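# Put printed block in open drawer and close it

## Task

Place the printed block inside the drawer that is standing open, then push that drawer fully closed. No cabinet may be shifted much from its spot, the robot must not tip over or finish leaning, and the result has to stay in place without the robot holding it.

## Robot and tools

The robot is a simulated Hello Robot Stretch 4 with a single arm: an omni-wheel base, a lift that rides up a mast, a telescoping arm that reaches straight forward, a wrist with yaw, pitch and roll joints, and a two-finger gripper. It stands about 1.6 m tall, and the edge of its base lies no more than 0.23 m from the base origin. Loose objects can occasionally be nudged by an outside push.

Frames. The base frame has its origin on the floor beneath the base centre, with x pointing forward, y to the left and z up. hand_pose is reported in this frame and marks the point midway between the fingers, 0.015 m behind their tips. Its printed value can differ from the true position. The odometry frame is the base frame as it stood when the scene began. base_odometry comes from wheel turns only, so any slip is counted as movement. Heading is positive to the left and runs from -3.142 to 3.142.

execute_actions(actions, cameras). actions is a list holding one action, or an empty list, which only returns the state and images. An action may contain "base", "joints", or both, plus optional "pace" and "contact_limits". It may instead contain only {"end_of_arm": "enable_torque"}, which reactivates any wrist or gripper motor that has shut off. All motions within an action start together and can finish at different times.

"base" takes exactly one relative command, each an offset from where the base last measured itself. translate_m is a straight drive in metres, forward positive, -2 to 2. strafe_m is a sideways drive in metres, left positive, -2 to 2. rotate_rad is a turn in place in radians, counter-clockwise positive, -3.2 to 3.2.

"joints" is a single object keyed by joint name, and each value is an absolute target. lift_m: 0 to 1.2 m. arm_m: 0 to 0.55 m of extension. wrist_yaw_rad: -1.134 to 4.276; 0 points forward, positive turns left, 3.14 is folded back, and above 3.4 the arm may get in the way. wrist_pitch_rad: -1.117 to 4.259; 0 is level and 1.57 points straight down. wrist_roll_rad: -1.117 to 4.259; at 0 the fingers are level, and positive rolls clockwise when viewed from behind. gripper_m: 0 to 0.08 m, the gap between the fingers. A joint target outside its range is clipped and the result reports it. Any other bad value, or an unknown key, causes the whole call to be rejected.

"pace" is "slow", "default", "fast" or "max". Base speeds are 0.1/0.3/0.4/0.6 m/s and turn rates 1/2/3/4 rad/s; both are lowered when the lift is high. contact_limits only takes {"arm_m": value}, from 0 (most sensitive) to 0.75, default 0.5. No action runs longer than 15 s. A joint or base left out of an action may still be pushing toward its earlier target.

cameras: a list drawn from head_camera, head_left_camera, head_right_camera, wrist_camera and all. null or omitted returns every camera, and [] returns none. The pictures line lists the images in order. head_camera sits at the top of the mast looking forward and down; turn the base to look elsewhere. The head_left and head_right fisheyes look down more steeply and also show the base and arm. wrist_camera looks along the fingers, with the fingertips near the bottom of its image.

wait(seconds 0 to 10) lets the scene run on and returns the state. zoom_image(camera, region [x0,y0,x1,y1], at most 504x504 px) shows a closer view of the latest full image from that camera. read_manual only returns licence texts. finished_scene(scene) ends the scene permanently and reports success. Replying without a tool call ends everything.

Reading results. base_status and joint_status give how the motion ended: done; off_target, meaning it stopped short and may still be pushing; contact_stop_at_<key>, meaning it hit something, stopped holding and that part goes slack; limit_stop_at_<name>; time_out; torque_fault. on_its_own lists what the robot did without being commanded, and its "held at" value is a target, not a position. lidar_m gives 12 distances in 30-degree sectors: the 1st straight ahead, then counter-clockwise (4th left, 7th behind, 10th right). "-" means nothing was seen, or something closer than 0.25 m. wrist_depth_mm is a 7x7 grid of depths in mm, 100 to 2000. If turned_by_wheels and turned_by_imu differ by more than about 0.1 rad, the base slipped or hit something. base_tilt is in degrees, forward and right positive. motor_effort is a percentage with the peak shown in brackets; for the wheels, positive turns the base right.

Gripping. Send gripper_m below the object's width. Once the grip is closed, off_target means something is between the fingers, while done usually means the gripper is empty. If gripper effort stays more than about 50 from zero, the motor faults and the grip may release; the same fault hits the wrist when the gripper is pressed against something. Recover with enable_torque.

Cautions. Going over 6 degrees of tilt gives limit_stop_at_tilt, and the lift, arm and wheels go slack. Don't drive or turn carrying more than 1 kg with arm_m above 0.2, and avoid hard, high pushes. Use a low arm contact limit when pressing the drawer shut. limit_stop_at_own_body can occur with the wrist pitched up and rolled. To unfold at the start, send lift_m 0.4 and wrist_yaw_rad 0 together. Avoid drops, slams and hard hits. Once one call reports a stop, any later calls in the same reply are not run.

Each tool is called after "Request:" as a command line: name --argument value for each argument, lists and objects as JSON in quotes; but a table of rows of numbers goes row by row, as --pt "numbers of a row", without its own name.

## Session

Request:
execute_actions --actions '[]'

Scene clock: 0.00 s.
base_odometry: x=+0.000 y=+0.000 heading=+0.000 (m, m, rad; odometry frame)
turned_by_wheels: +0.000 (rad since the last result)
turned_by_imu: +0.000 (rad since the last result)
base_tilt: forward=-0.7 right=+0.5 (deg)
lidar_m: 2.41 2.10 1.50 1.53 2.02 1.86 1.89 1.86 0.78 0.80 2.16 2.05
base_status: not commanded
joint_positions: lift_m=+0.225 arm_m=-0.002 wrist_yaw_rad=+3.106 wrist_pitch_rad=-0.002 wrist_roll_rad=-0.008 gripper_m=+0.040
joint_status: not commanded
motor_effort: lift_m=+22 arm_m=+0 wrist_yaw_rad=+1 wrist_pitch_rad=-8 wrist_roll_rad=+1 gripper_m=+1 wheel_0=+0 wheel_1=-1 wheel_2=+1 (%)
hand_pose: x=-0.0404 y=+0.0950 z=+0.4035 quat_wxyz=(+0.018, +0.001, -0.004, +1.000) (m; base frame)
wrist_depth_mm: - 143 - - 1983 1808 1661 / - 120 205 - 1983 1756 1618 / - 122 167 - 1983 1756 1618 / 115 143 237 - 1983 1756 1618 / 217 - - - 1983 1808 1618 / 1336 1499 1499 1499 1366 1464 1397 / 946 1060 104 1008 128 - 1008
pictures: head_camera, head_left_camera, head_right_camera, wrist_camera
Images, in order (width x height): head_camera 420x560, head_left_camera 420x672, head_right_camera 420x672, wrist_camera 616x392.

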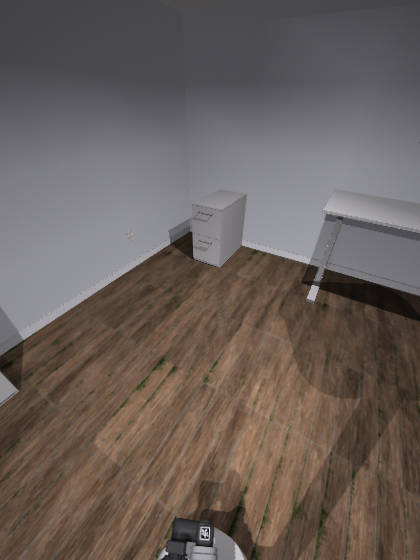

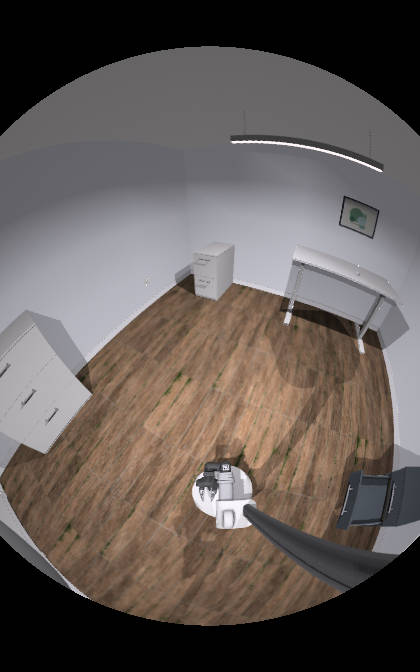

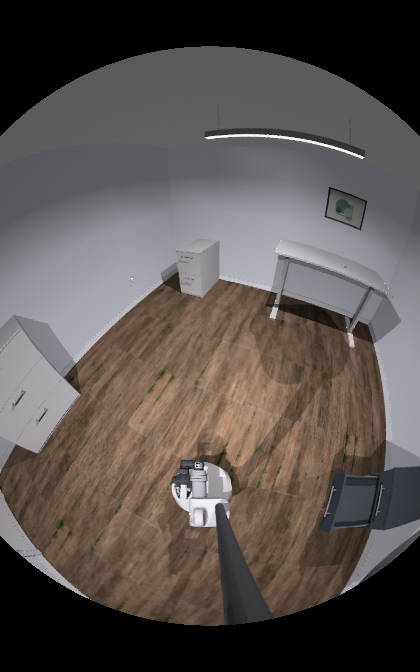

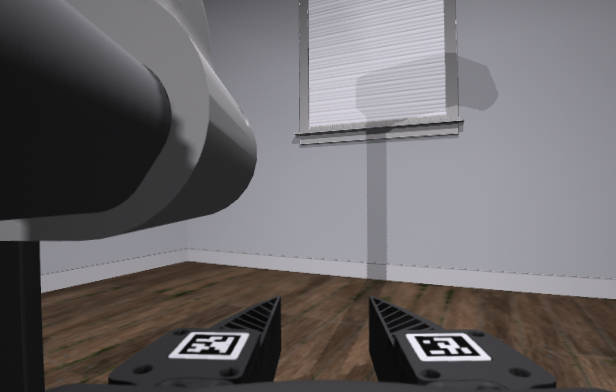

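Request:
execute_actions --actions '[{"base":{"rotate_rad":-1.1},"joints":{"lift_m":0.8,"wrist_yaw_rad":0},"pace":"fast"}]'

Scene clock: 5.23 s.
base_odometry: x=+0.000 y=+0.000 heading=-1.100 (m, m, rad; odometry frame)
turned_by_wheels: -1.100 (rad since the last result)
turned_by_imu: -1.095 (rad since the last result)
base_tilt: forward=-0.6 right=+0.4 (deg)
lidar_m: 2.21 2.06 2.43 2.15 1.51 1.54 2.02 1.83 1.87 1.88 0.77 0.78
base_status: done
joint_positions: lift_m=+0.800 arm_m=-0.002 wrist_yaw_rad=+0.001 wrist_pitch_rad=-0.002 wrist_roll_rad=-0.008 gripper_m=+0.040
joint_status: all done
motor_effort: lift_m=+25(24) arm_m=-1(0) wrist_yaw_rad=+0(8) wrist_pitch_rad=-8(8) wrist_roll_rad=+1(2) gripper_m=+1(1) wheel_0=+3(11) wheel_1=+1(11) wheel_2=+0(11) (%)
hand_pose: x=+0.3817 y=-0.0873 z=+0.9783 quat_wxyz=(+1.000, -0.004, -0.001, +0.000) (m; base frame)
wrist_depth_mm: - - - - 1983 1576 1336 / - - - - - 1576 1366 / - - - - - 1618 1336 / - - - - - 1618 1336 / - - - - - 1618 1336 / - - - - 1808 1576 1336 / - - 104 - 128 - 1366
pictures: head_camera, head_left_camera, head_right_camera, wrist_camera
camera_calibration (this result's frames):
wrist_camera: T_world_to_cam=[[0.0195975, -0.999766, 0.00918161, -0.0965617], [0.0212819, -0.00876415, -0.999735, 1.03284], [0.999581, 0.0197877, 0.0211052, -0.247449], [0, 0, 0, 1]] pos_world=[0.227256, -0.0825907, 1.03868]
Images, in order (width x height): head_camera 420x560, head_left_camera 420x672, head_right_camera 420x672, wrist_camera 616x392.

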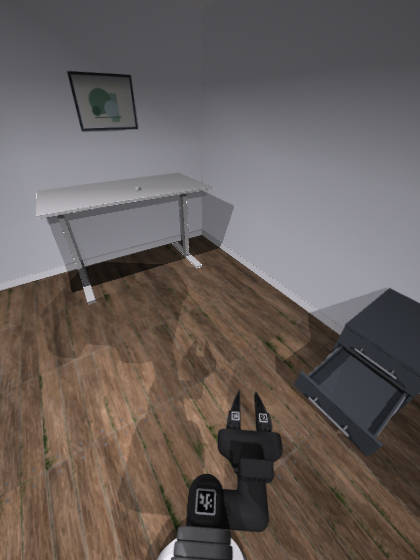

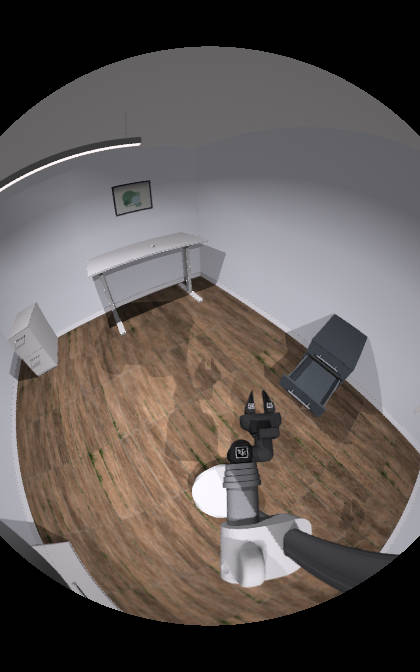

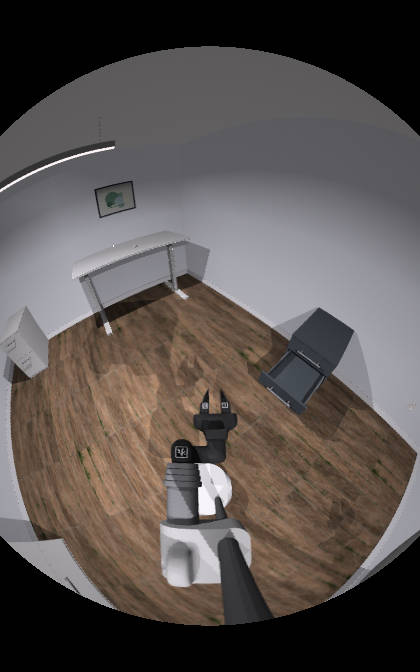

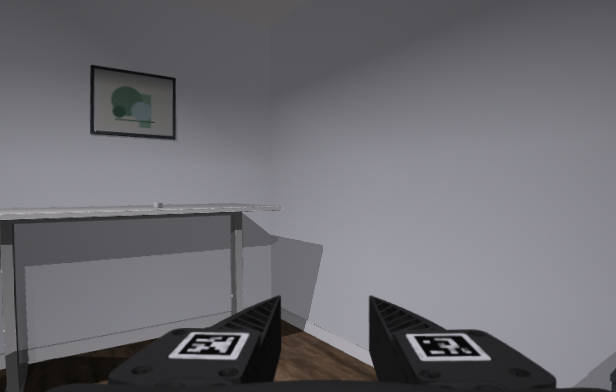

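Request:
execute_actions --actions '[{"base":{"rotate_rad":0.36},"joints":{"lift_m":0.95,"wrist_pitch_rad":0.5,"gripper_m":0.08},"pace":"fast"}]' --cameras '[]'

Request:
execute_actions --actions '[{"base":{"translate_m":1.4},"pace":"fast"}]' --cameras '["head_camera","wrist_camera"]'

Scene clock: 11.97 s.
base_odometry: x=+0.000 y=+0.000 heading=-0.741 (m, m, rad; odometry frame)
turned_by_wheels: +0.359 (rad since the last result)
turned_by_imu: +0.357 (rad since the last result)
base_tilt: forward=-0.7 right=+0.4 (deg)
lidar_m: 2.05 2.06 2.33 1.52 1.49 2.19 1.87 1.84 2.05 0.79 0.77 2.01
base_status: done
joint_positions: lift_m=+0.950 arm_m=-0.002 wrist_yaw_rad=+0.000 wrist_pitch_rad=+0.502 wrist_roll_rad=-0.008 gripper_m=+0.080
joint_status: all done
motor_effort: lift_m=+24(28) arm_m=+0(0) wrist_yaw_rad=+1(1) wrist_pitch_rad=-6(6) wrist_roll_rad=+0(1) gripper_m=+3(3) wheel_0=-5(8) wheel_1=-4(10) wheel_2=-3(10) (%)
hand_pose: x=+0.3554 y=-0.0874 z=+1.0256 quat_wxyz=(+0.969, -0.004, +0.248, +0.001) (m; base frame)
wrist_depth_mm: - - - - - - 1661 / - - - - - - 1708 / - - - - - - 1708 / - - - - - - 1808 / 1863 1863 1808 1808 1808 1756 1708 / 1537 1537 1464 1537 1499 1499 1499 / 1308 - 138 1308 1281 109 -
pictures: none
No camera images: the call's "cameras" was empty. Leave "cameras" out to get every camera's image.

Scene clock: 17.17 s.
base_odometry: x=+1.034 y=-0.944 heading=-0.740 (m, m, rad; odometry frame)
turned_by_wheels: +0.000 (rad since the last result)
turned_by_imu: -0.003 (rad since the last result)
base_tilt: forward=-0.7 right=+0.5 (deg)
lidar_m: 0.69 0.70 0.81 1.69 2.38 2.31 3.23 1.08 1.16 1.33 1.36 0.81
base_status: done
joint_positions: lift_m=+0.950 arm_m=-0.002 wrist_yaw_rad=+0.000 wrist_pitch_rad=+0.502 wrist_roll_rad=-0.008 gripper_m=+0.080
joint_status: not commanded
motor_effort: lift_m=+24(24) arm_m=+0(0) wrist_yaw_rad=+1(0) wrist_pitch_rad=-6(6) wrist_roll_rad=+2(0) gripper_m=+3(3) wheel_0=+3(10) wheel_1=+2(9) wheel_2=+1(13) (%)
hand_pose: x=+0.3554 y=-0.0874 z=+1.0256 quat_wxyz=(+0.969, -0.004, +0.249, +0.001) (m; base frame)
wrist_depth_mm: 1042 1098 1160 1229 1308 1397 1255 / 976 931 891 866 854 842 842 / 585 569 554 591 634 1078 1281 / 1255 1336 1430 1537 1661 1576 1336 / 1336 1464 1576 1661 1756 1661 1397 / 1229 1499 1464 1537 1464 1499 1366 / 1308 - 138 1308 1281 109 -
pictures: head_camera, wrist_camera
camera_calibration (this result's frames):
wrist_camera: T_world_to_cam=[[0.0211855, -0.999775, -0.00118084, -0.086519], [-0.464314, -0.0087929, -0.885627, 1.13621], [0.885417, 0.0193107, -0.464396, 0.316319], [0, 0, 0, 1]] pos_world=[0.249315, -0.0826173, 1.15305]
Images, in order (width x height): head_camera 420x560, wrist_camera 616x392.

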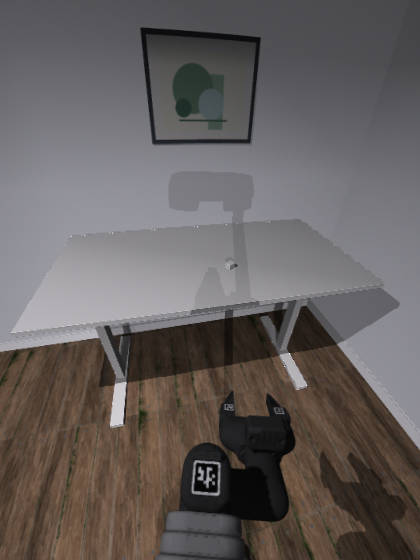

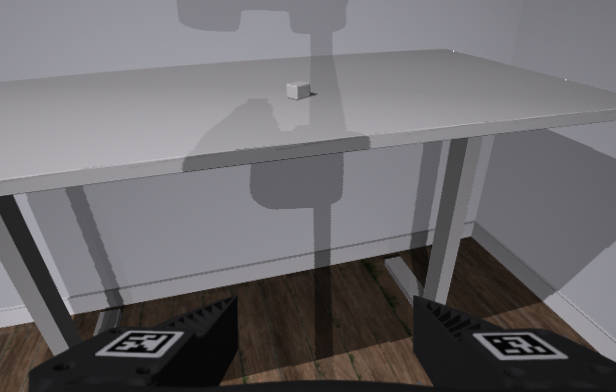

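Request:
execute_actions --actions '[{"base":{"translate_m":0.3},"joints":{"arm_m":0.2,"wrist_yaw_rad":0.07},"pace":"fast"}]' --cameras '["head_camera","wrist_camera"]'

Scene clock: 23.87 s.
base_odometry: x=+1.255 y=-1.146 heading=-0.740 (m, m, rad; odometry frame)
turned_by_wheels: +0.001 (rad since the last result)
turned_by_imu: +0.000 (rad since the last result)
base_tilt: forward=-0.7 right=+0.4 (deg)
lidar_m: 0.41 0.42 0.50 1.62 2.47 2.54 3.52 1.35 1.45 1.27 0.85 0.48
base_status: done
joint_positions: lift_m=+0.950 arm_m=+0.199 wrist_yaw_rad=+0.070 wrist_pitch_rad=+0.502 wrist_roll_rad=-0.008 gripper_m=+0.080
joint_status: all done
motor_effort: lift_m=+24(24) arm_m=+8(9) wrist_yaw_rad=+0(10) wrist_pitch_rad=-7(7) wrist_roll_rad=+0(1) gripper_m=+3(2) wheel_0=+5(10) wheel_1=+3(8) wheel_2=+1(13) (%)
hand_pose: x=+0.5617 y=-0.0741 z=+1.0256 quat_wxyz=(+0.968, -0.012, +0.248, +0.035) (m; base frame)
wrist_depth_mm: 668 699 723 750 788 831 866 / 707 741 768 788 820 831 891 / 574 559 549 544 530 525 525 / 407 404 399 397 392 387 384 / 319 317 315 300 310 306 304 / 260 260 250 257 256 253 251 / 228 - 138 222 216 109 -
pictures: head_camera, wrist_camera
camera_calibration (this result's frames):
wrist_camera: T_world_to_cam=[[0.0912273, -0.995829, -0.00118329, -0.116655], [-0.462658, -0.0413315, -0.885573, 1.22867], [0.881831, 0.0813359, -0.464499, 0.14015], [0, 0, 0, 1]] pos_world=[0.455509, -0.0767851, 1.15304]
Images, in order (width x height): head_camera 420x560, wrist_camera 616x392.

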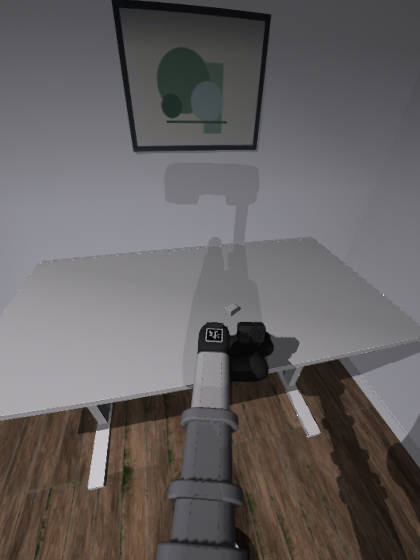

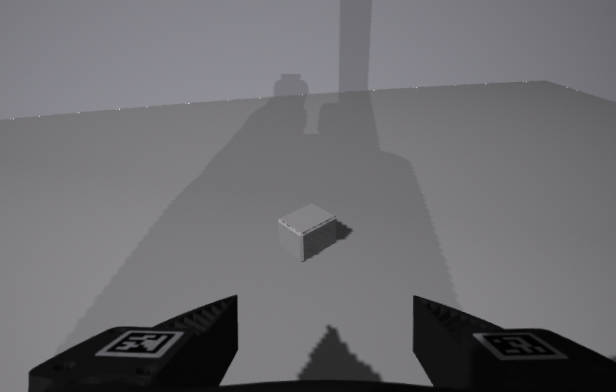

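Request:
execute_actions --actions '[{"base":{"strafe_m":-0.16},"joints":{"arm_m":0.315,"wrist_yaw_rad":0.8,"lift_m":0.97}}]' --cameras '["wrist_camera"]'

Scene clock: 31.83 s.
base_odometry: x=+1.147 y=-1.265 heading=-0.740 (m, m, rad; odometry frame)
turned_by_wheels: +0.000 (rad since the last result)
turned_by_imu: +0.000 (rad since the last result)
base_tilt: forward=-0.7 right=+0.4 (deg)
lidar_m: 0.43 0.45 0.55 1.80 2.63 2.64 3.48 1.25 1.32 1.13 1.12 0.54
base_status: done
joint_positions: lift_m=+0.970 arm_m=+0.314 wrist_yaw_rad=+0.800 wrist_pitch_rad=+0.502 wrist_roll_rad=-0.008 gripper_m=+0.080
joint_status: all done
motor_effort: lift_m=+25(26) arm_m=+8(11) wrist_yaw_rad=+1(5) wrist_pitch_rad=-7(8) wrist_roll_rad=-1(2) gripper_m=+3(3) wheel_0=+2(10) wheel_1=-1(10) wheel_2=+0(1) (%)
hand_pose: x=+0.6772 y=+0.0728 z=+1.0455 quat_wxyz=(+0.892, -0.100, +0.228, +0.378) (m; base frame)
wrist_depth_mm: 1205 991 842 732 647 585 535 / 1336 1008 878 788 691 615 564 / 640 621 609 603 585 580 569 / 452 449 442 436 433 427 421 / 353 351 347 343 342 338 332 / 289 289 276 285 281 277 274 / 251 - 138 220 238 109 -
pictures: wrist_camera
camera_calibration (this result's frames):
wrist_camera: T_world_to_cam=[[0.731727, -0.681597, -0.00118206, -0.437497], [-0.31732, -0.339122, -0.88561, 1.22913], [0.603228, 0.6484, -0.464429, 0.182966], [0, 0, 0, 1]] pos_world=[0.599787, -0.0000054881, 1.17299]
Images, in order (width x height): wrist_camera 616x392.

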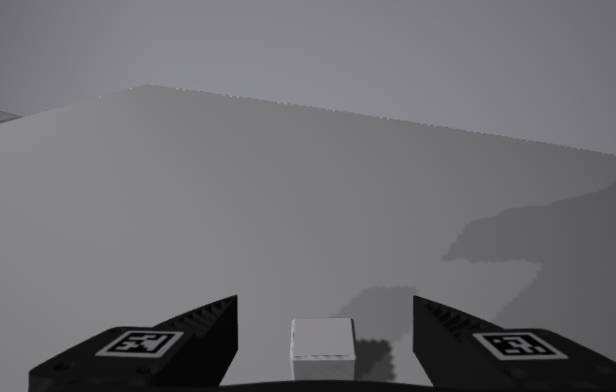

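Request:
execute_actions --actions '[{"base":{"strafe_m":0.036},"joints":{"arm_m":0.35}}]' --cameras '[]'

Request:
execute_actions --actions '[{"joints":{"lift_m":0.914},"pace":"slow"}]' --cameras '["wrist_camera"]'

Request:
execute_actions --actions '[{"joints":{"gripper_m":0.015}}]' --cameras '[]'

Request:
execute_actions --actions '[{"joints":{"lift_m":0.98}}]' --cameras '["wrist_camera"]'

Scene clock: 38.40 s.
base_odometry: x=+1.172 y=-1.238 heading=-0.740 (m, m, rad; odometry frame)
turned_by_wheels: +0.000 (rad since the last result)
turned_by_imu: +0.000 (rad since the last result)
base_tilt: forward=-0.7 right=+0.4 (deg)
lidar_m: 0.44 0.43 0.51 1.75 2.57 2.62 3.48 1.27 1.34 1.16 1.15 0.51
base_status: done
joint_positions: lift_m=+0.970 arm_m=+0.349 wrist_yaw_rad=+0.800 wrist_pitch_rad=+0.502 wrist_roll_rad=-0.008 gripper_m=+0.080
joint_status: all done
motor_effort: lift_m=+25(25) arm_m=+7(11) wrist_yaw_rad=+1(2) wrist_pitch_rad=-7(7) wrist_roll_rad=-1(1) gripper_m=+3(3) wheel_0=+0(10) wheel_1=+0(11) wheel_2=+0(0) (%)
hand_pose: x=+0.7122 y=+0.0728 z=+1.0455 quat_wxyz=(+0.892, -0.100, +0.228, +0.378) (m; base frame)
wrist_depth_mm: 1138 931 788 691 609 554 496 / 1281 960 842 741 647 574 521 / 640 621 609 597 591 580 549 / 455 449 442 436 430 427 418 / 353 349 349 343 340 336 332 / 289 286 276 283 282 277 276 / 251 - 138 245 238 109 -
pictures: none
No camera images: the call's "cameras" was empty. Leave "cameras" out to get every camera's image.

Scene clock: 39.73 s.
base_odometry: x=+1.172 y=-1.238 heading=-0.740 (m, m, rad; odometry frame)
turned_by_wheels: +0.000 (rad since the last result)
turned_by_imu: +0.000 (rad since the last result)
base_tilt: forward=-0.7 right=+0.3 (deg)
lidar_m: 0.44 0.43 0.52 1.75 2.59 2.62 3.50 1.28 1.38 1.16 1.15 0.52
base_status: not commanded
joint_positions: lift_m=+0.914 arm_m=+0.349 wrist_yaw_rad=+0.800 wrist_pitch_rad=+0.502 wrist_roll_rad=-0.008 gripper_m=+0.080
joint_status: all done
motor_effort: lift_m=+18(21) arm_m=+7(7) wrist_yaw_rad=+0(0) wrist_pitch_rad=-7(7) wrist_roll_rad=-3(2) gripper_m=+3(3) wheel_0=-1(1) wheel_1=+0(0) wheel_2=+0(0) (%)
hand_pose: x=+0.7122 y=+0.0728 z=+0.9901 quat_wxyz=(+0.892, -0.100, +0.228, +0.378) (m; base frame)
wrist_depth_mm: 1138 931 788 691 609 549 500 / 1118 759 732 699 627 574 525 / 473 462 452 442 436 430 427 / 336 332 329 324 320 315 312 / 262 260 257 255 253 250 247 / 213 213 204 211 208 206 204 / 186 - 138 151 156 109 -
pictures: wrist_camera
camera_calibration (this result's frames):
wrist_camera: T_world_to_cam=[[0.732004, -0.681299, -0.00118325, -0.463328], [-0.317216, -0.339287, -0.885584, 1.19109], [0.602946, 0.648626, -0.464478, 0.136307], [0, 0, 0, 1]] pos_world=[0.634804, 0.0000423108, 1.11757]
Images, in order (width x height): wrist_camera 616x392.

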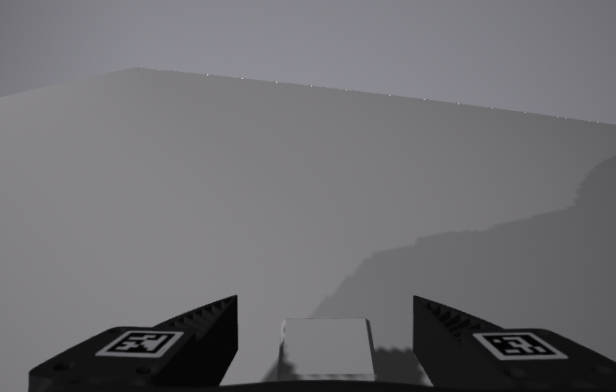

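Scene clock: 40.87 s.
base_odometry: x=+1.172 y=-1.238 heading=-0.740 (m, m, rad; odometry frame)
turned_by_wheels: +0.000 (rad since the last result)
turned_by_imu: +0.000 (rad since the last result)
base_tilt: forward=-0.5 right=+0.3 (deg)
lidar_m: 0.45 0.45 0.52 1.74 2.58 2.64 3.50 1.27 1.36 1.14 1.17 0.52
base_status: not commanded
joint_positions: lift_m=+0.914 arm_m=+0.349 wrist_yaw_rad=+0.800 wrist_pitch_rad=+0.502 wrist_roll_rad=-0.008 gripper_m=+0.038
joint_status: gripper_m off_target (ended at +0.038, target +0.015)
on_its_own: gripper_m is held at +0.032, not at your +0.015, by its contact guard: the fingers met something
motor_effort: lift_m=+18(18) arm_m=+7(8) wrist_yaw_rad=-1(0) wrist_pitch_rad=-7(7) wrist_roll_rad=-2(1) gripper_m=-37(45) wheel_0=+0(1) wheel_1=+1(0) wheel_2=+0(0) (%)
hand_pose: x=+0.7122 y=+0.0728 z=+0.9901 quat_wxyz=(+0.892, -0.100, +0.228, +0.378) (m; base frame)
wrist_depth_mm: 1118 917 798 691 609 549 500 / 1118 750 723 699 627 574 525 / 473 462 452 445 436 430 427 / 338 332 327 324 320 315 314 / 262 260 258 255 253 250 247 / 213 213 212 211 200 206 204 / 183 186 104 146 125 - 179
pictures: none
No camera images: the call's "cameras" was empty. Leave "cameras" out to get every camera's image.

Scene clock: 42.10 s.
base_odometry: x=+1.172 y=-1.238 heading=-0.740 (m, m, rad; odometry frame)
turned_by_wheels: +0.000 (rad since the last result)
turned_by_imu: +0.000 (rad since the last result)
base_tilt: forward=-0.6 right=+0.3 (deg)
lidar_m: 0.44 0.45 0.51 1.74 2.59 2.61 3.49 1.27 1.35 1.15 1.15 0.51
base_status: not commanded
joint_positions: lift_m=+0.980 arm_m=+0.349 wrist_yaw_rad=+0.800 wrist_pitch_rad=+0.502 wrist_roll_rad=-0.008 gripper_m=+0.038
joint_status: all done
on_its_own: gripper_m is held at +0.032, not at your +0.015, by its contact guard: the fingers met something
motor_effort: lift_m=+25(26) arm_m=+7(7) wrist_yaw_rad=+0(0) wrist_pitch_rad=-7(7) wrist_roll_rad=-2(1) gripper_m=-36(37) wheel_0=-1(1) wheel_1=+0(0) wheel_2=+0(0) (%)
hand_pose: x=+0.7122 y=+0.0728 z=+1.0555 quat_wxyz=(+0.892, -0.100, +0.228, +0.378) (m; base frame)
wrist_depth_mm: 1138 917 788 691 609 549 500 / 1255 976 854 741 647 574 525 / 668 647 634 627 615 591 554 / 473 469 462 459 449 445 442 / 368 366 364 359 357 351 349 / 301 300 300 296 282 291 287 / 258 263 104 146 126 - 251
pictures: wrist_camera
camera_calibration (this result's frames):
wrist_camera: T_world_to_cam=[[0.732005, -0.681298, -0.00118276, -0.463252], [-0.31725, -0.339325, -0.885557, 1.24899], [0.602927, 0.648607, -0.46453, 0.166755], [0, 0, 0, 1]] pos_world=[0.634806, 0.0000435232, 1.18297]
Images, in order (width x height): wrist_camera 616x392.

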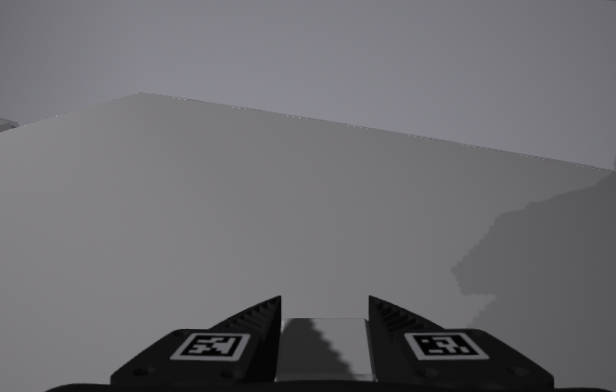

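Request:
execute_actions --actions '[{"base":{"translate_m":-1.45},"joints":{"arm_m":0,"wrist_yaw_rad":0},"pace":"fast"}]' --cameras '[]'

Request:
execute_actions --actions '[{"base":{"rotate_rad":-1.26},"joints":{"lift_m":0.6,"wrist_pitch_rad":1.0},"pace":"fast"}]' --cameras '["head_camera","wrist_camera"]'

Scene clock: 53.27 s.
base_odometry: x=+0.101 y=-0.260 heading=-0.740 (m, m, rad; odometry frame)
turned_by_wheels: -0.001 (rad since the last result)
turned_by_imu: +0.002 (rad since the last result)
base_tilt: forward=-0.7 right=+0.5 (deg)
lidar_m: 1.84 1.85 2.32 2.19 1.72 1.97 2.08 2.05 1.82 0.58 0.55 1.80
base_status: done
joint_positions: lift_m=+0.980 arm_m=+0.001 wrist_yaw_rad=+0.000 wrist_pitch_rad=+0.503 wrist_roll_rad=-0.008 gripper_m=+0.038
joint_status: all done
on_its_own: gripper_m is held at +0.032, not at your +0.015, by its contact guard: the fingers met something
motor_effort: lift_m=+25(25) arm_m=-7(10) wrist_yaw_rad=+0(5) wrist_pitch_rad=-8(8) wrist_roll_rad=+1(2) gripper_m=-36(37) wheel_0=-5(10) wheel_1=-2(8) wheel_2=+0(14) (%)
hand_pose: x=+0.3586 y=-0.0875 z=+1.0555 quat_wxyz=(+0.969, -0.004, +0.249, +0.001) (m; base frame)
wrist_depth_mm: 1921 - - - - 1921 1499 / - - - - - 1983 1537 / - - - - - - 1537 / - - - - - - 1576 / 1983 1921 1863 1863 1808 1808 1618 / 1576 1576 1576 1576 1464 1537 1499 / 1336 1366 104 146 125 - 1308
pictures: none
No camera images: the call's "cameras" was empty. Leave "cameras" out to get every camera's image.

Scene clock: 55.30 s.
base_odometry: x=+0.101 y=-0.260 heading=-1.999 (m, m, rad; odometry frame)
turned_by_wheels: -1.259 (rad since the last result)
turned_by_imu: -1.253 (rad since the last result)
base_tilt: forward=-0.6 right=+0.4 (deg)
lidar_m: 0.57 1.63 1.92 1.86 2.33 2.26 1.72 1.79 2.15 2.04 2.14 0.60
base_status: done
joint_positions: lift_m=+0.600 arm_m=+0.001 wrist_yaw_rad=+0.000 wrist_pitch_rad=+1.002 wrist_roll_rad=-0.008 gripper_m=+0.038
joint_status: all done
on_its_own: gripper_m is held at +0.032, not at your +0.015, by its contact guard: the fingers met something
motor_effort: lift_m=+19(21) arm_m=-7(7) wrist_yaw_rad=+0(2) wrist_pitch_rad=-5(5) wrist_roll_rad=+0(1) gripper_m=-37(37) wheel_0=+5(9) wheel_1=+4(8) wheel_2=+3(9) (%)
hand_pose: x=+0.2868 y=-0.0874 z=+0.5993 quat_wxyz=(+0.877, -0.003, +0.480, +0.002) (m; base frame)
wrist_depth_mm: 1281 1281 597 603 569 1229 1182 / 1160 1118 459 455 459 1025 1078 / 1008 1008 960 976 976 976 960 / 917 904 904 891 878 878 866 / 842 831 820 820 809 798 798 / 768 759 759 741 732 732 732 / 715 715 104 147 125 - 683
pictures: head_camera, wrist_camera
camera_calibration (this result's frames):
wrist_camera: T_world_to_cam=[[0.0180278, -0.999775, -0.0111636, -0.0786836], [-0.831706, -0.0087984, -0.555147, 0.634121], [0.554924, 0.0192929, -0.831678, 0.494034], [0, 0, 0, 1]] pos_world=[0.254669, -0.0826181, 0.762029]
Images, in order (width x height): head_camera 420x560, wrist_camera 616x392.

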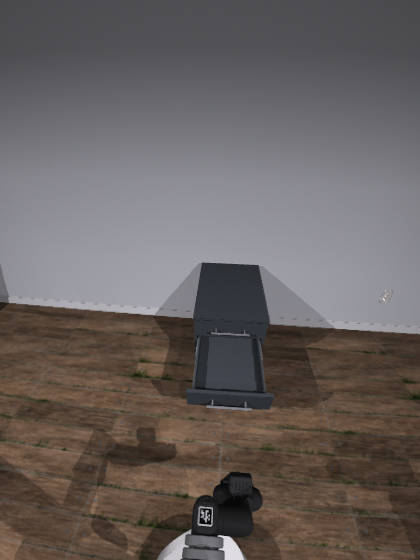

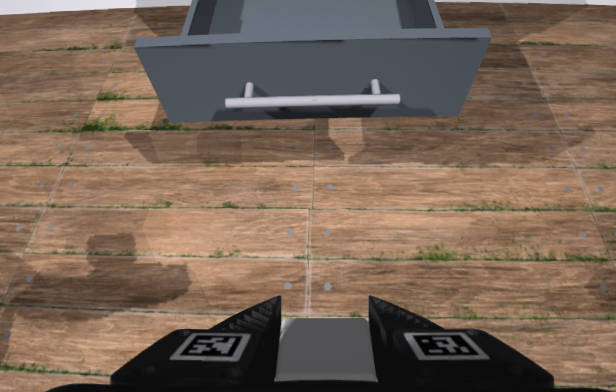

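Request:
execute_actions --actions '[{"joints":{"arm_m":0.5,"wrist_pitch_rad":1.3},"pace":"fast"}]' --cameras '[]'

Request:
execute_actions --actions '[{"joints":{"lift_m":0.48}}]' --cameras '["head_camera","wrist_camera"]'

Scene clock: 64.87 s.
base_odometry: x=+0.101 y=-0.260 heading=-1.999 (m, m, rad; odometry frame)
turned_by_wheels: +0.000 (rad since the last result)
turned_by_imu: +0.000 (rad since the last result)
base_tilt: forward=-0.6 right=+0.4 (deg)
lidar_m: 0.58 1.65 1.91 1.87 2.34 2.26 1.71 1.79 2.13 2.04 2.15 0.62
base_status: not commanded
joint_positions: lift_m=+0.600 arm_m=+0.499 wrist_yaw_rad=+0.000 wrist_pitch_rad=+1.301 wrist_roll_rad=-0.008 gripper_m=+0.038
joint_status: all done
on_its_own: gripper_m is held at +0.032, not at your +0.015, by its contact guard: the fingers met something
motor_effort: lift_m=+19(18) arm_m=+7(6) wrist_yaw_rad=+0(2) wrist_pitch_rad=-2(2) wrist_roll_rad=-1(0) gripper_m=-37(36) wheel_0=+5(6) wheel_1=+4(4) wheel_2=+3(3) (%)
hand_pose: x=+0.7264 y=-0.0874 z=+0.5735 quat_wxyz=(+0.796, -0.003, +0.605, +0.002) (m; base frame)
wrist_depth_mm: 878 368 402 399 397 387 831 / 854 382 384 382 379 366 798 / 809 368 370 366 362 355 768 / 768 343 353 351 349 343 732 / 741 338 342 338 336 330 699 / 707 325 329 325 319 320 283 / 691 291 104 146 125 - 267
pictures: none
No camera images: the call's "cameras" was empty. Leave "cameras" out to get every camera's image.

Scene clock: 66.40 s.
base_odometry: x=+0.101 y=-0.260 heading=-1.999 (m, m, rad; odometry frame)
turned_by_wheels: +0.000 (rad since the last result)
turned_by_imu: +0.000 (rad since the last result)
base_tilt: forward=-0.6 right=+0.4 (deg)
lidar_m: 0.58 1.62 1.90 1.85 2.33 2.26 1.72 1.78 2.13 2.03 2.15 0.59
base_status: not commanded
joint_positions: lift_m=+0.480 arm_m=+0.499 wrist_yaw_rad=+0.000 wrist_pitch_rad=+1.301 wrist_roll_rad=-0.008 gripper_m=+0.038
joint_status: all done
on_its_own: gripper_m is held at +0.032, not at your +0.015, by its contact guard: the fingers met something
motor_effort: lift_m=+18(19) arm_m=+7(7) wrist_yaw_rad=+0(0) wrist_pitch_rad=-2(2) wrist_roll_rad=+1(0) gripper_m=-36(36) wheel_0=+5(5) wheel_1=+4(4) wheel_2=+3(3) (%)
hand_pose: x=+0.7264 y=-0.0874 z=+0.4535 quat_wxyz=(+0.796, -0.003, +0.605, +0.002) (m; base frame)
wrist_depth_mm: 236 264 262 259 256 253 248 / 236 252 250 248 244 242 239 / 234 241 239 237 235 233 232 / 229 231 229 228 226 224 222 / 222 223 221 219 217 215 214 / 214 214 213 211 207 207 206 / 207 208 104 146 125 - 200
pictures: head_camera, wrist_camera
camera_calibration (this result's frames):
wrist_camera: T_world_to_cam=[[0.014346, -0.99977, -0.0159253, -0.0833895], [-0.958334, -0.00920369, -0.285502, 0.888436], [0.28529, 0.0193576, -0.958246, 0.382108], [0, 0, 0, 1]] pos_world=[0.743603, -0.0825901, 0.618475]
Images, in order (width x height): head_camera 420x560, wrist_camera 616x392.

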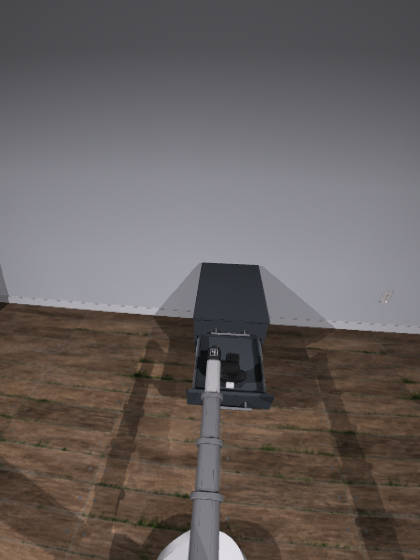

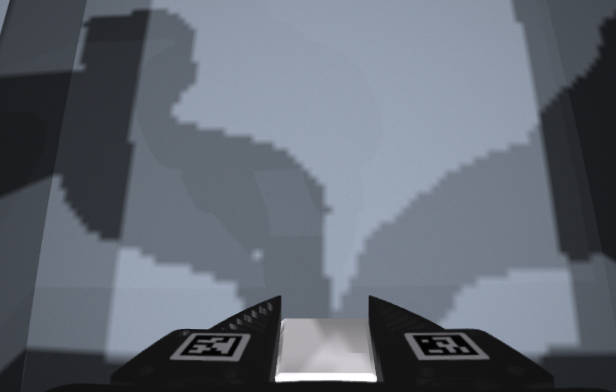

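Request:
execute_actions --actions '[{"joints":{"lift_m":0.452}}]' --cameras '[]'

Request:
execute_actions --actions '[{"joints":{"gripper_m":0.065}}]' --cameras '[]'

Request:
execute_actions --actions '[{"joints":{"lift_m":0.6},"pace":"fast"}]' --cameras '[]'

Request:
execute_actions --actions '[{"joints":{"arm_m":0,"wrist_pitch_rad":0},"pace":"fast"}]' --cameras '[]'

Request:
execute_actions --actions '[{"base":{"translate_m":0.12},"joints":{"lift_m":0.288},"pace":"fast"}]' --cameras '["head_camera","wrist_camera"]'

Request:
execute_actions --actions '[{"joints":{"arm_m":0.5},"contact_limits":{"arm_m":0.25},"pace":"slow"}]' --cameras '["head_camera","wrist_camera"]'

Scene clock: 79.77 s.
base_odometry: x=+0.101 y=-0.260 heading=-1.999 (m, m, rad; odometry frame)
turned_by_wheels: +0.000 (rad since the last result)
turned_by_imu: +0.000 (rad since the last result)
base_tilt: forward=-0.7 right=+0.4 (deg)
lidar_m: 0.59 1.64 1.93 1.86 2.35 2.26 1.70 1.78 2.14 2.03 2.15 0.61
base_status: not commanded
joint_positions: lift_m=+0.453 arm_m=+0.499 wrist_yaw_rad=+0.000 wrist_pitch_rad=+1.301 wrist_roll_rad=-0.008 gripper_m=+0.038
joint_status: all done
on_its_own: gripper_m is held at +0.032, not at your +0.015, by its contact guard: the fingers met something
motor_effort: lift_m=+12(17) arm_m=+7(8) wrist_yaw_rad=+1(1) wrist_pitch_rad=-2(3) wrist_roll_rad=-1(2) gripper_m=-37(36) wheel_0=+5(4) wheel_1=+4(4) wheel_2=+3(3) (%)
hand_pose: x=+0.7263 y=-0.0874 z=+0.4260 quat_wxyz=(+0.796, -0.003, +0.606, +0.002) (m; base frame)
wrist_depth_mm: 231 236 234 231 229 227 224 / 224 224 222 220 219 216 215 / 216 215 213 211 209 207 206 / 208 206 204 202 200 200 198 / 198 198 196 195 193 191 190 / 191 190 189 187 183 184 183 / 185 185 104 146 126 - 177
pictures: none
No camera images: the call's "cameras" was empty. Leave "cameras" out to get every camera's image.

Scene clock: 80.70 s.
base_odometry: x=+0.101 y=-0.260 heading=-1.999 (m, m, rad; odometry frame)
turned_by_wheels: +0.000 (rad since the last result)
turned_by_imu: +0.000 (rad since the last result)
base_tilt: forward=-0.6 right=+0.4 (deg)
lidar_m: 0.59 1.64 1.90 1.83 2.35 2.26 1.72 1.77 2.15 2.04 2.16 0.60
base_status: not commanded
joint_positions: lift_m=+0.452 arm_m=+0.499 wrist_yaw_rad=+0.000 wrist_pitch_rad=+1.301 wrist_roll_rad=-0.008 gripper_m=+0.065
joint_status: all done
motor_effort: lift_m=+19(19) arm_m=+7(7) wrist_yaw_rad=+1(0) wrist_pitch_rad=-2(4) wrist_roll_rad=-1(0) gripper_m=+3(36) wheel_0=+4(5) wheel_1=+4(4) wheel_2=+3(3) (%)
hand_pose: x=+0.7264 y=-0.0874 z=+0.4255 quat_wxyz=(+0.796, -0.003, +0.605, +0.002) (m; base frame)
wrist_depth_mm: 229 230 229 226 224 222 220 / 220 220 217 216 214 211 211 / 212 211 208 207 204 204 202 / 204 202 200 198 197 195 194 / 196 195 193 191 189 188 187 / 188 186 185 183 182 181 180 / 182 - 126 178 175 - -
pictures: none
No camera images: the call's "cameras" was empty. Leave "cameras" out to get every camera's image.

Scene clock: 82.07 s.
base_odometry: x=+0.101 y=-0.260 heading=-1.999 (m, m, rad; odometry frame)
turned_by_wheels: +0.000 (rad since the last result)
turned_by_imu: +0.000 (rad since the last result)
base_tilt: forward=-0.6 right=+0.3 (deg)
lidar_m: 0.57 1.64 1.91 1.86 2.34 2.27 1.71 1.77 2.14 2.04 2.14 0.61
base_status: not commanded
joint_positions: lift_m=+0.600 arm_m=+0.499 wrist_yaw_rad=+0.000 wrist_pitch_rad=+1.301 wrist_roll_rad=-0.008 gripper_m=+0.065
joint_status: all done
motor_effort: lift_m=+25(24) arm_m=+7(8) wrist_yaw_rad=+0(0) wrist_pitch_rad=-2(2) wrist_roll_rad=+0(0) gripper_m=+3(3) wheel_0=+5(5) wheel_1=+4(4) wheel_2=+3(3) (%)
hand_pose: x=+0.7264 y=-0.0874 z=+0.5730 quat_wxyz=(+0.796, -0.003, +0.605, +0.002) (m; base frame)
wrist_depth_mm: 878 370 404 402 394 387 831 / 842 379 387 382 377 366 798 / 809 364 368 366 364 353 768 / 778 343 353 351 349 343 732 / 741 338 342 338 336 330 699 / 707 315 327 327 322 319 285 / 691 - 126 290 310 - -
pictures: none
No camera images: the call's "cameras" was empty. Leave "cameras" out to get every camera's image.

Scene clock: 84.17 s.
base_odometry: x=+0.101 y=-0.260 heading=-1.999 (m, m, rad; odometry frame)
turned_by_wheels: +0.000 (rad since the last result)
turned_by_imu: +0.000 (rad since the last result)
base_tilt: forward=-0.7 right=+0.3 (deg)
lidar_m: 0.58 1.63 1.92 1.85 2.36 2.25 1.70 1.80 2.15 2.04 2.16 0.59
base_status: not commanded
joint_positions: lift_m=+0.600 arm_m=+0.001 wrist_yaw_rad=+0.000 wrist_pitch_rad=+0.003 wrist_roll_rad=-0.008 gripper_m=+0.065
joint_status: all done
motor_effort: lift_m=+24(25) arm_m=-7(6) wrist_yaw_rad=+1(1) wrist_pitch_rad=-8(14) wrist_roll_rad=+0(0) gripper_m=+3(3) wheel_0=+5(4) wheel_1=+4(4) wheel_2=+3(3) (%)
hand_pose: x=+0.3849 y=-0.0875 z=+0.7774 quat_wxyz=(+1.000, -0.004, +0.001, +0.000) (m; base frame)
wrist_depth_mm: 1366 1366 1336 1336 1308 1308 1308 / 1397 1366 1366 1336 1308 1308 1281 / 1397 1366 1366 1366 1336 1308 1308 / 1397 1366 1336 1336 1336 1308 1281 / 1397 1366 1336 1118 1336 1308 1308 / 1397 1397 741 732 732 1308 1308 / 1397 - 126 798 732 - -
pictures: none
No camera images: the call's "cameras" was empty. Leave "cameras" out to get every camera's image.

Scene clock: 86.03 s.
base_odometry: x=+0.051 y=-0.370 heading=-1.999 (m, m, rad; odometry frame)
turned_by_wheels: +0.001 (rad since the last result)
turned_by_imu: +0.000 (rad since the last result)
base_tilt: forward=-0.6 right=+0.3 (deg)
lidar_m: 0.46 1.51 1.91 1.84 2.41 2.39 1.82 1.89 2.13 2.03 1.99 0.47
base_status: done
joint_positions: lift_m=+0.288 arm_m=+0.001 wrist_yaw_rad=+0.000 wrist_pitch_rad=+0.003 wrist_roll_rad=-0.008 gripper_m=+0.065
joint_status: all done
motor_effort: lift_m=+18(20) arm_m=-7(7) wrist_yaw_rad=+1(0) wrist_pitch_rad=-8(8) wrist_roll_rad=+1(0) gripper_m=+3(2) wheel_0=+3(11) wheel_1=+1(7) wheel_2=+3(14) (%)
hand_pose: x=+0.3849 y=-0.0874 z=+0.4659 quat_wxyz=(+1.000, -0.004, +0.001, +0.000) (m; base frame)
wrist_depth_mm: 1281 1229 1229 1205 1205 1205 1160 / 1281 1229 1229 1229 1205 1205 1182 / 1255 1255 615 609 603 1182 1160 / 1255 1255 615 615 615 1182 1182 / 276 274 273 272 271 270 268 / 277 274 270 272 270 270 268 / 1008 - 126 273 272 - -
pictures: head_camera, wrist_camera
camera_calibration (this result's frames):
wrist_camera: T_world_to_cam=[[0.0190176, -0.999776, 0.00926845, -0.091868], [0.0166531, -0.0089521, -0.999821, 0.522259], [0.99968, 0.0191686, 0.0164791, -0.237672], [0, 0, 0, 1]] pos_world=[0.230646, -0.0826163, 0.526934]
Images, in order (width x height): head_camera 420x560, wrist_camera 616x392.

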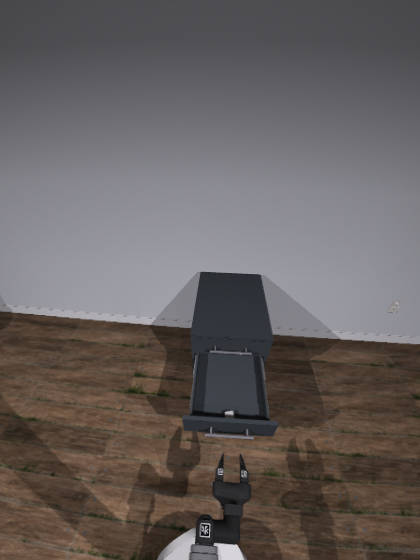

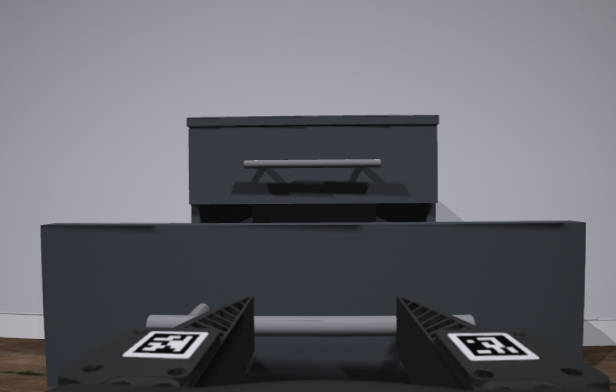

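Scene clock: 91.47 s.
base_odometry: x=+0.051 y=-0.370 heading=-1.999 (m, m, rad; odometry frame)
turned_by_wheels: +0.000 (rad since the last result)
turned_by_imu: +0.001 (rad since the last result)
base_tilt: forward=-0.6 right=+0.4 (deg)
lidar_m: 0.79 1.51 1.92 1.85 2.41 2.37 1.85 1.87 2.16 2.05 2.00 0.88
base_status: not commanded
joint_positions: lift_m=+0.288 arm_m=+0.452 wrist_yaw_rad=+0.000 wrist_pitch_rad=+0.003 wrist_roll_rad=-0.008 gripper_m=+0.065
joint_status: arm_m contact_stop (moved +0.451 of +0.499)
on_its_own: arm_m is slack since a contact_stop (your +0.500 is given up)
motor_effort: lift_m=+18(18) arm_m=+0(22) wrist_yaw_rad=+2(24) wrist_pitch_rad=-8(8) wrist_roll_rad=+0(0) gripper_m=+1(3) wheel_0=+4(4) wheel_1=+0(3) wheel_2=+4(7) (%)
contact_limits: arm_m 0.25
hand_pose: x=+0.8353 y=-0.0875 z=+0.4659 quat_wxyz=(+1.000, -0.004, +0.001, +0.000) (m; base frame)
wrist_depth_mm: 171 170 169 169 169 169 168 / 171 135 134 134 134 134 151 / 172 171 171 170 170 169 169 / 172 172 171 171 170 170 170 / 172 172 172 171 171 170 170 / 173 173 172 172 171 171 171 / 174 - 126 172 171 - -
pictures: head_camera, wrist_camera
camera_calibration (this result's frames):
wrist_camera: T_world_to_cam=[[0.0187936, -0.99978, 0.00927083, -0.100297], [0.0167793, -0.00895577, -0.999819, 0.514671], [0.999683, 0.0189458, 0.0166073, -0.688097], [0, 0, 0, 1]] pos_world=[0.681128, -0.0826293, 0.526935]
Images, in order (width x height): head_camera 420x560, wrist_camera 616x392.

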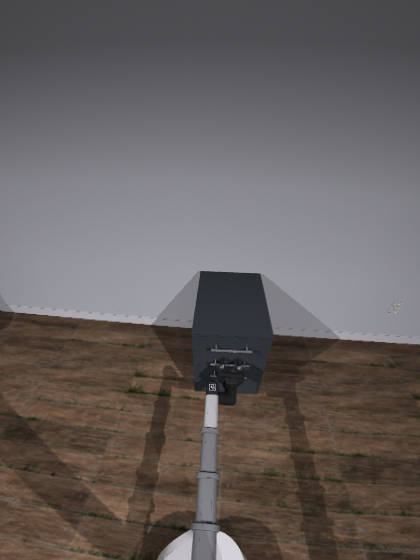

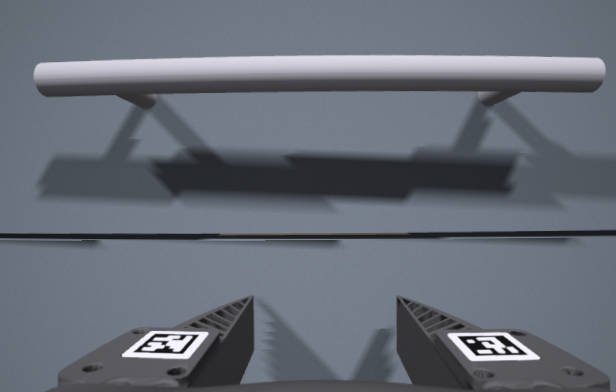

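Request:
execute_actions --actions '[{"joints":{"arm_m":0.44}}]' --cameras '[]'

Request:
finished_scene --scene 1

Scene clock: 95.87 s.
base_odometry: x=+0.051 y=-0.370 heading=-1.999 (m, m, rad; odometry frame)
turned_by_wheels: +0.000 (rad since the last result)
turned_by_imu: +0.000 (rad since the last result)
base_tilt: forward=-0.7 right=+0.4 (deg)
lidar_m: 0.80 1.52 1.92 1.85 2.39 2.37 1.82 1.89 2.15 2.03 1.98 0.88
base_status: not commanded
joint_positions: lift_m=+0.288 arm_m=+0.441 wrist_yaw_rad=+0.000 wrist_pitch_rad=+0.003 wrist_roll_rad=-0.008 gripper_m=+0.065
joint_status: all done
motor_effort: lift_m=+19(18) arm_m=-7(9) wrist_yaw_rad=+0(2) wrist_pitch_rad=-8(8) wrist_roll_rad=+1(0) gripper_m=+1(1) wheel_0=+4(4) wheel_1=+0(1) wheel_2=+4(4) (%)
hand_pose: x=+0.8249 y=-0.0875 z=+0.4659 quat_wxyz=(+1.000, -0.004, +0.001, +0.000) (m; base frame)
wrist_depth_mm: 181 181 180 180 179 179 178 / 181 146 146 147 146 146 162 / 182 181 181 181 180 180 180 / 182 182 181 181 181 180 180 / 183 182 182 181 181 181 181 / 183 183 182 182 181 181 181 / 184 - 126 182 182 - -
pictures: none
No camera images: the call's "cameras" was empty. Leave "cameras" out to get every camera's image.

The scene is finished: the task was done.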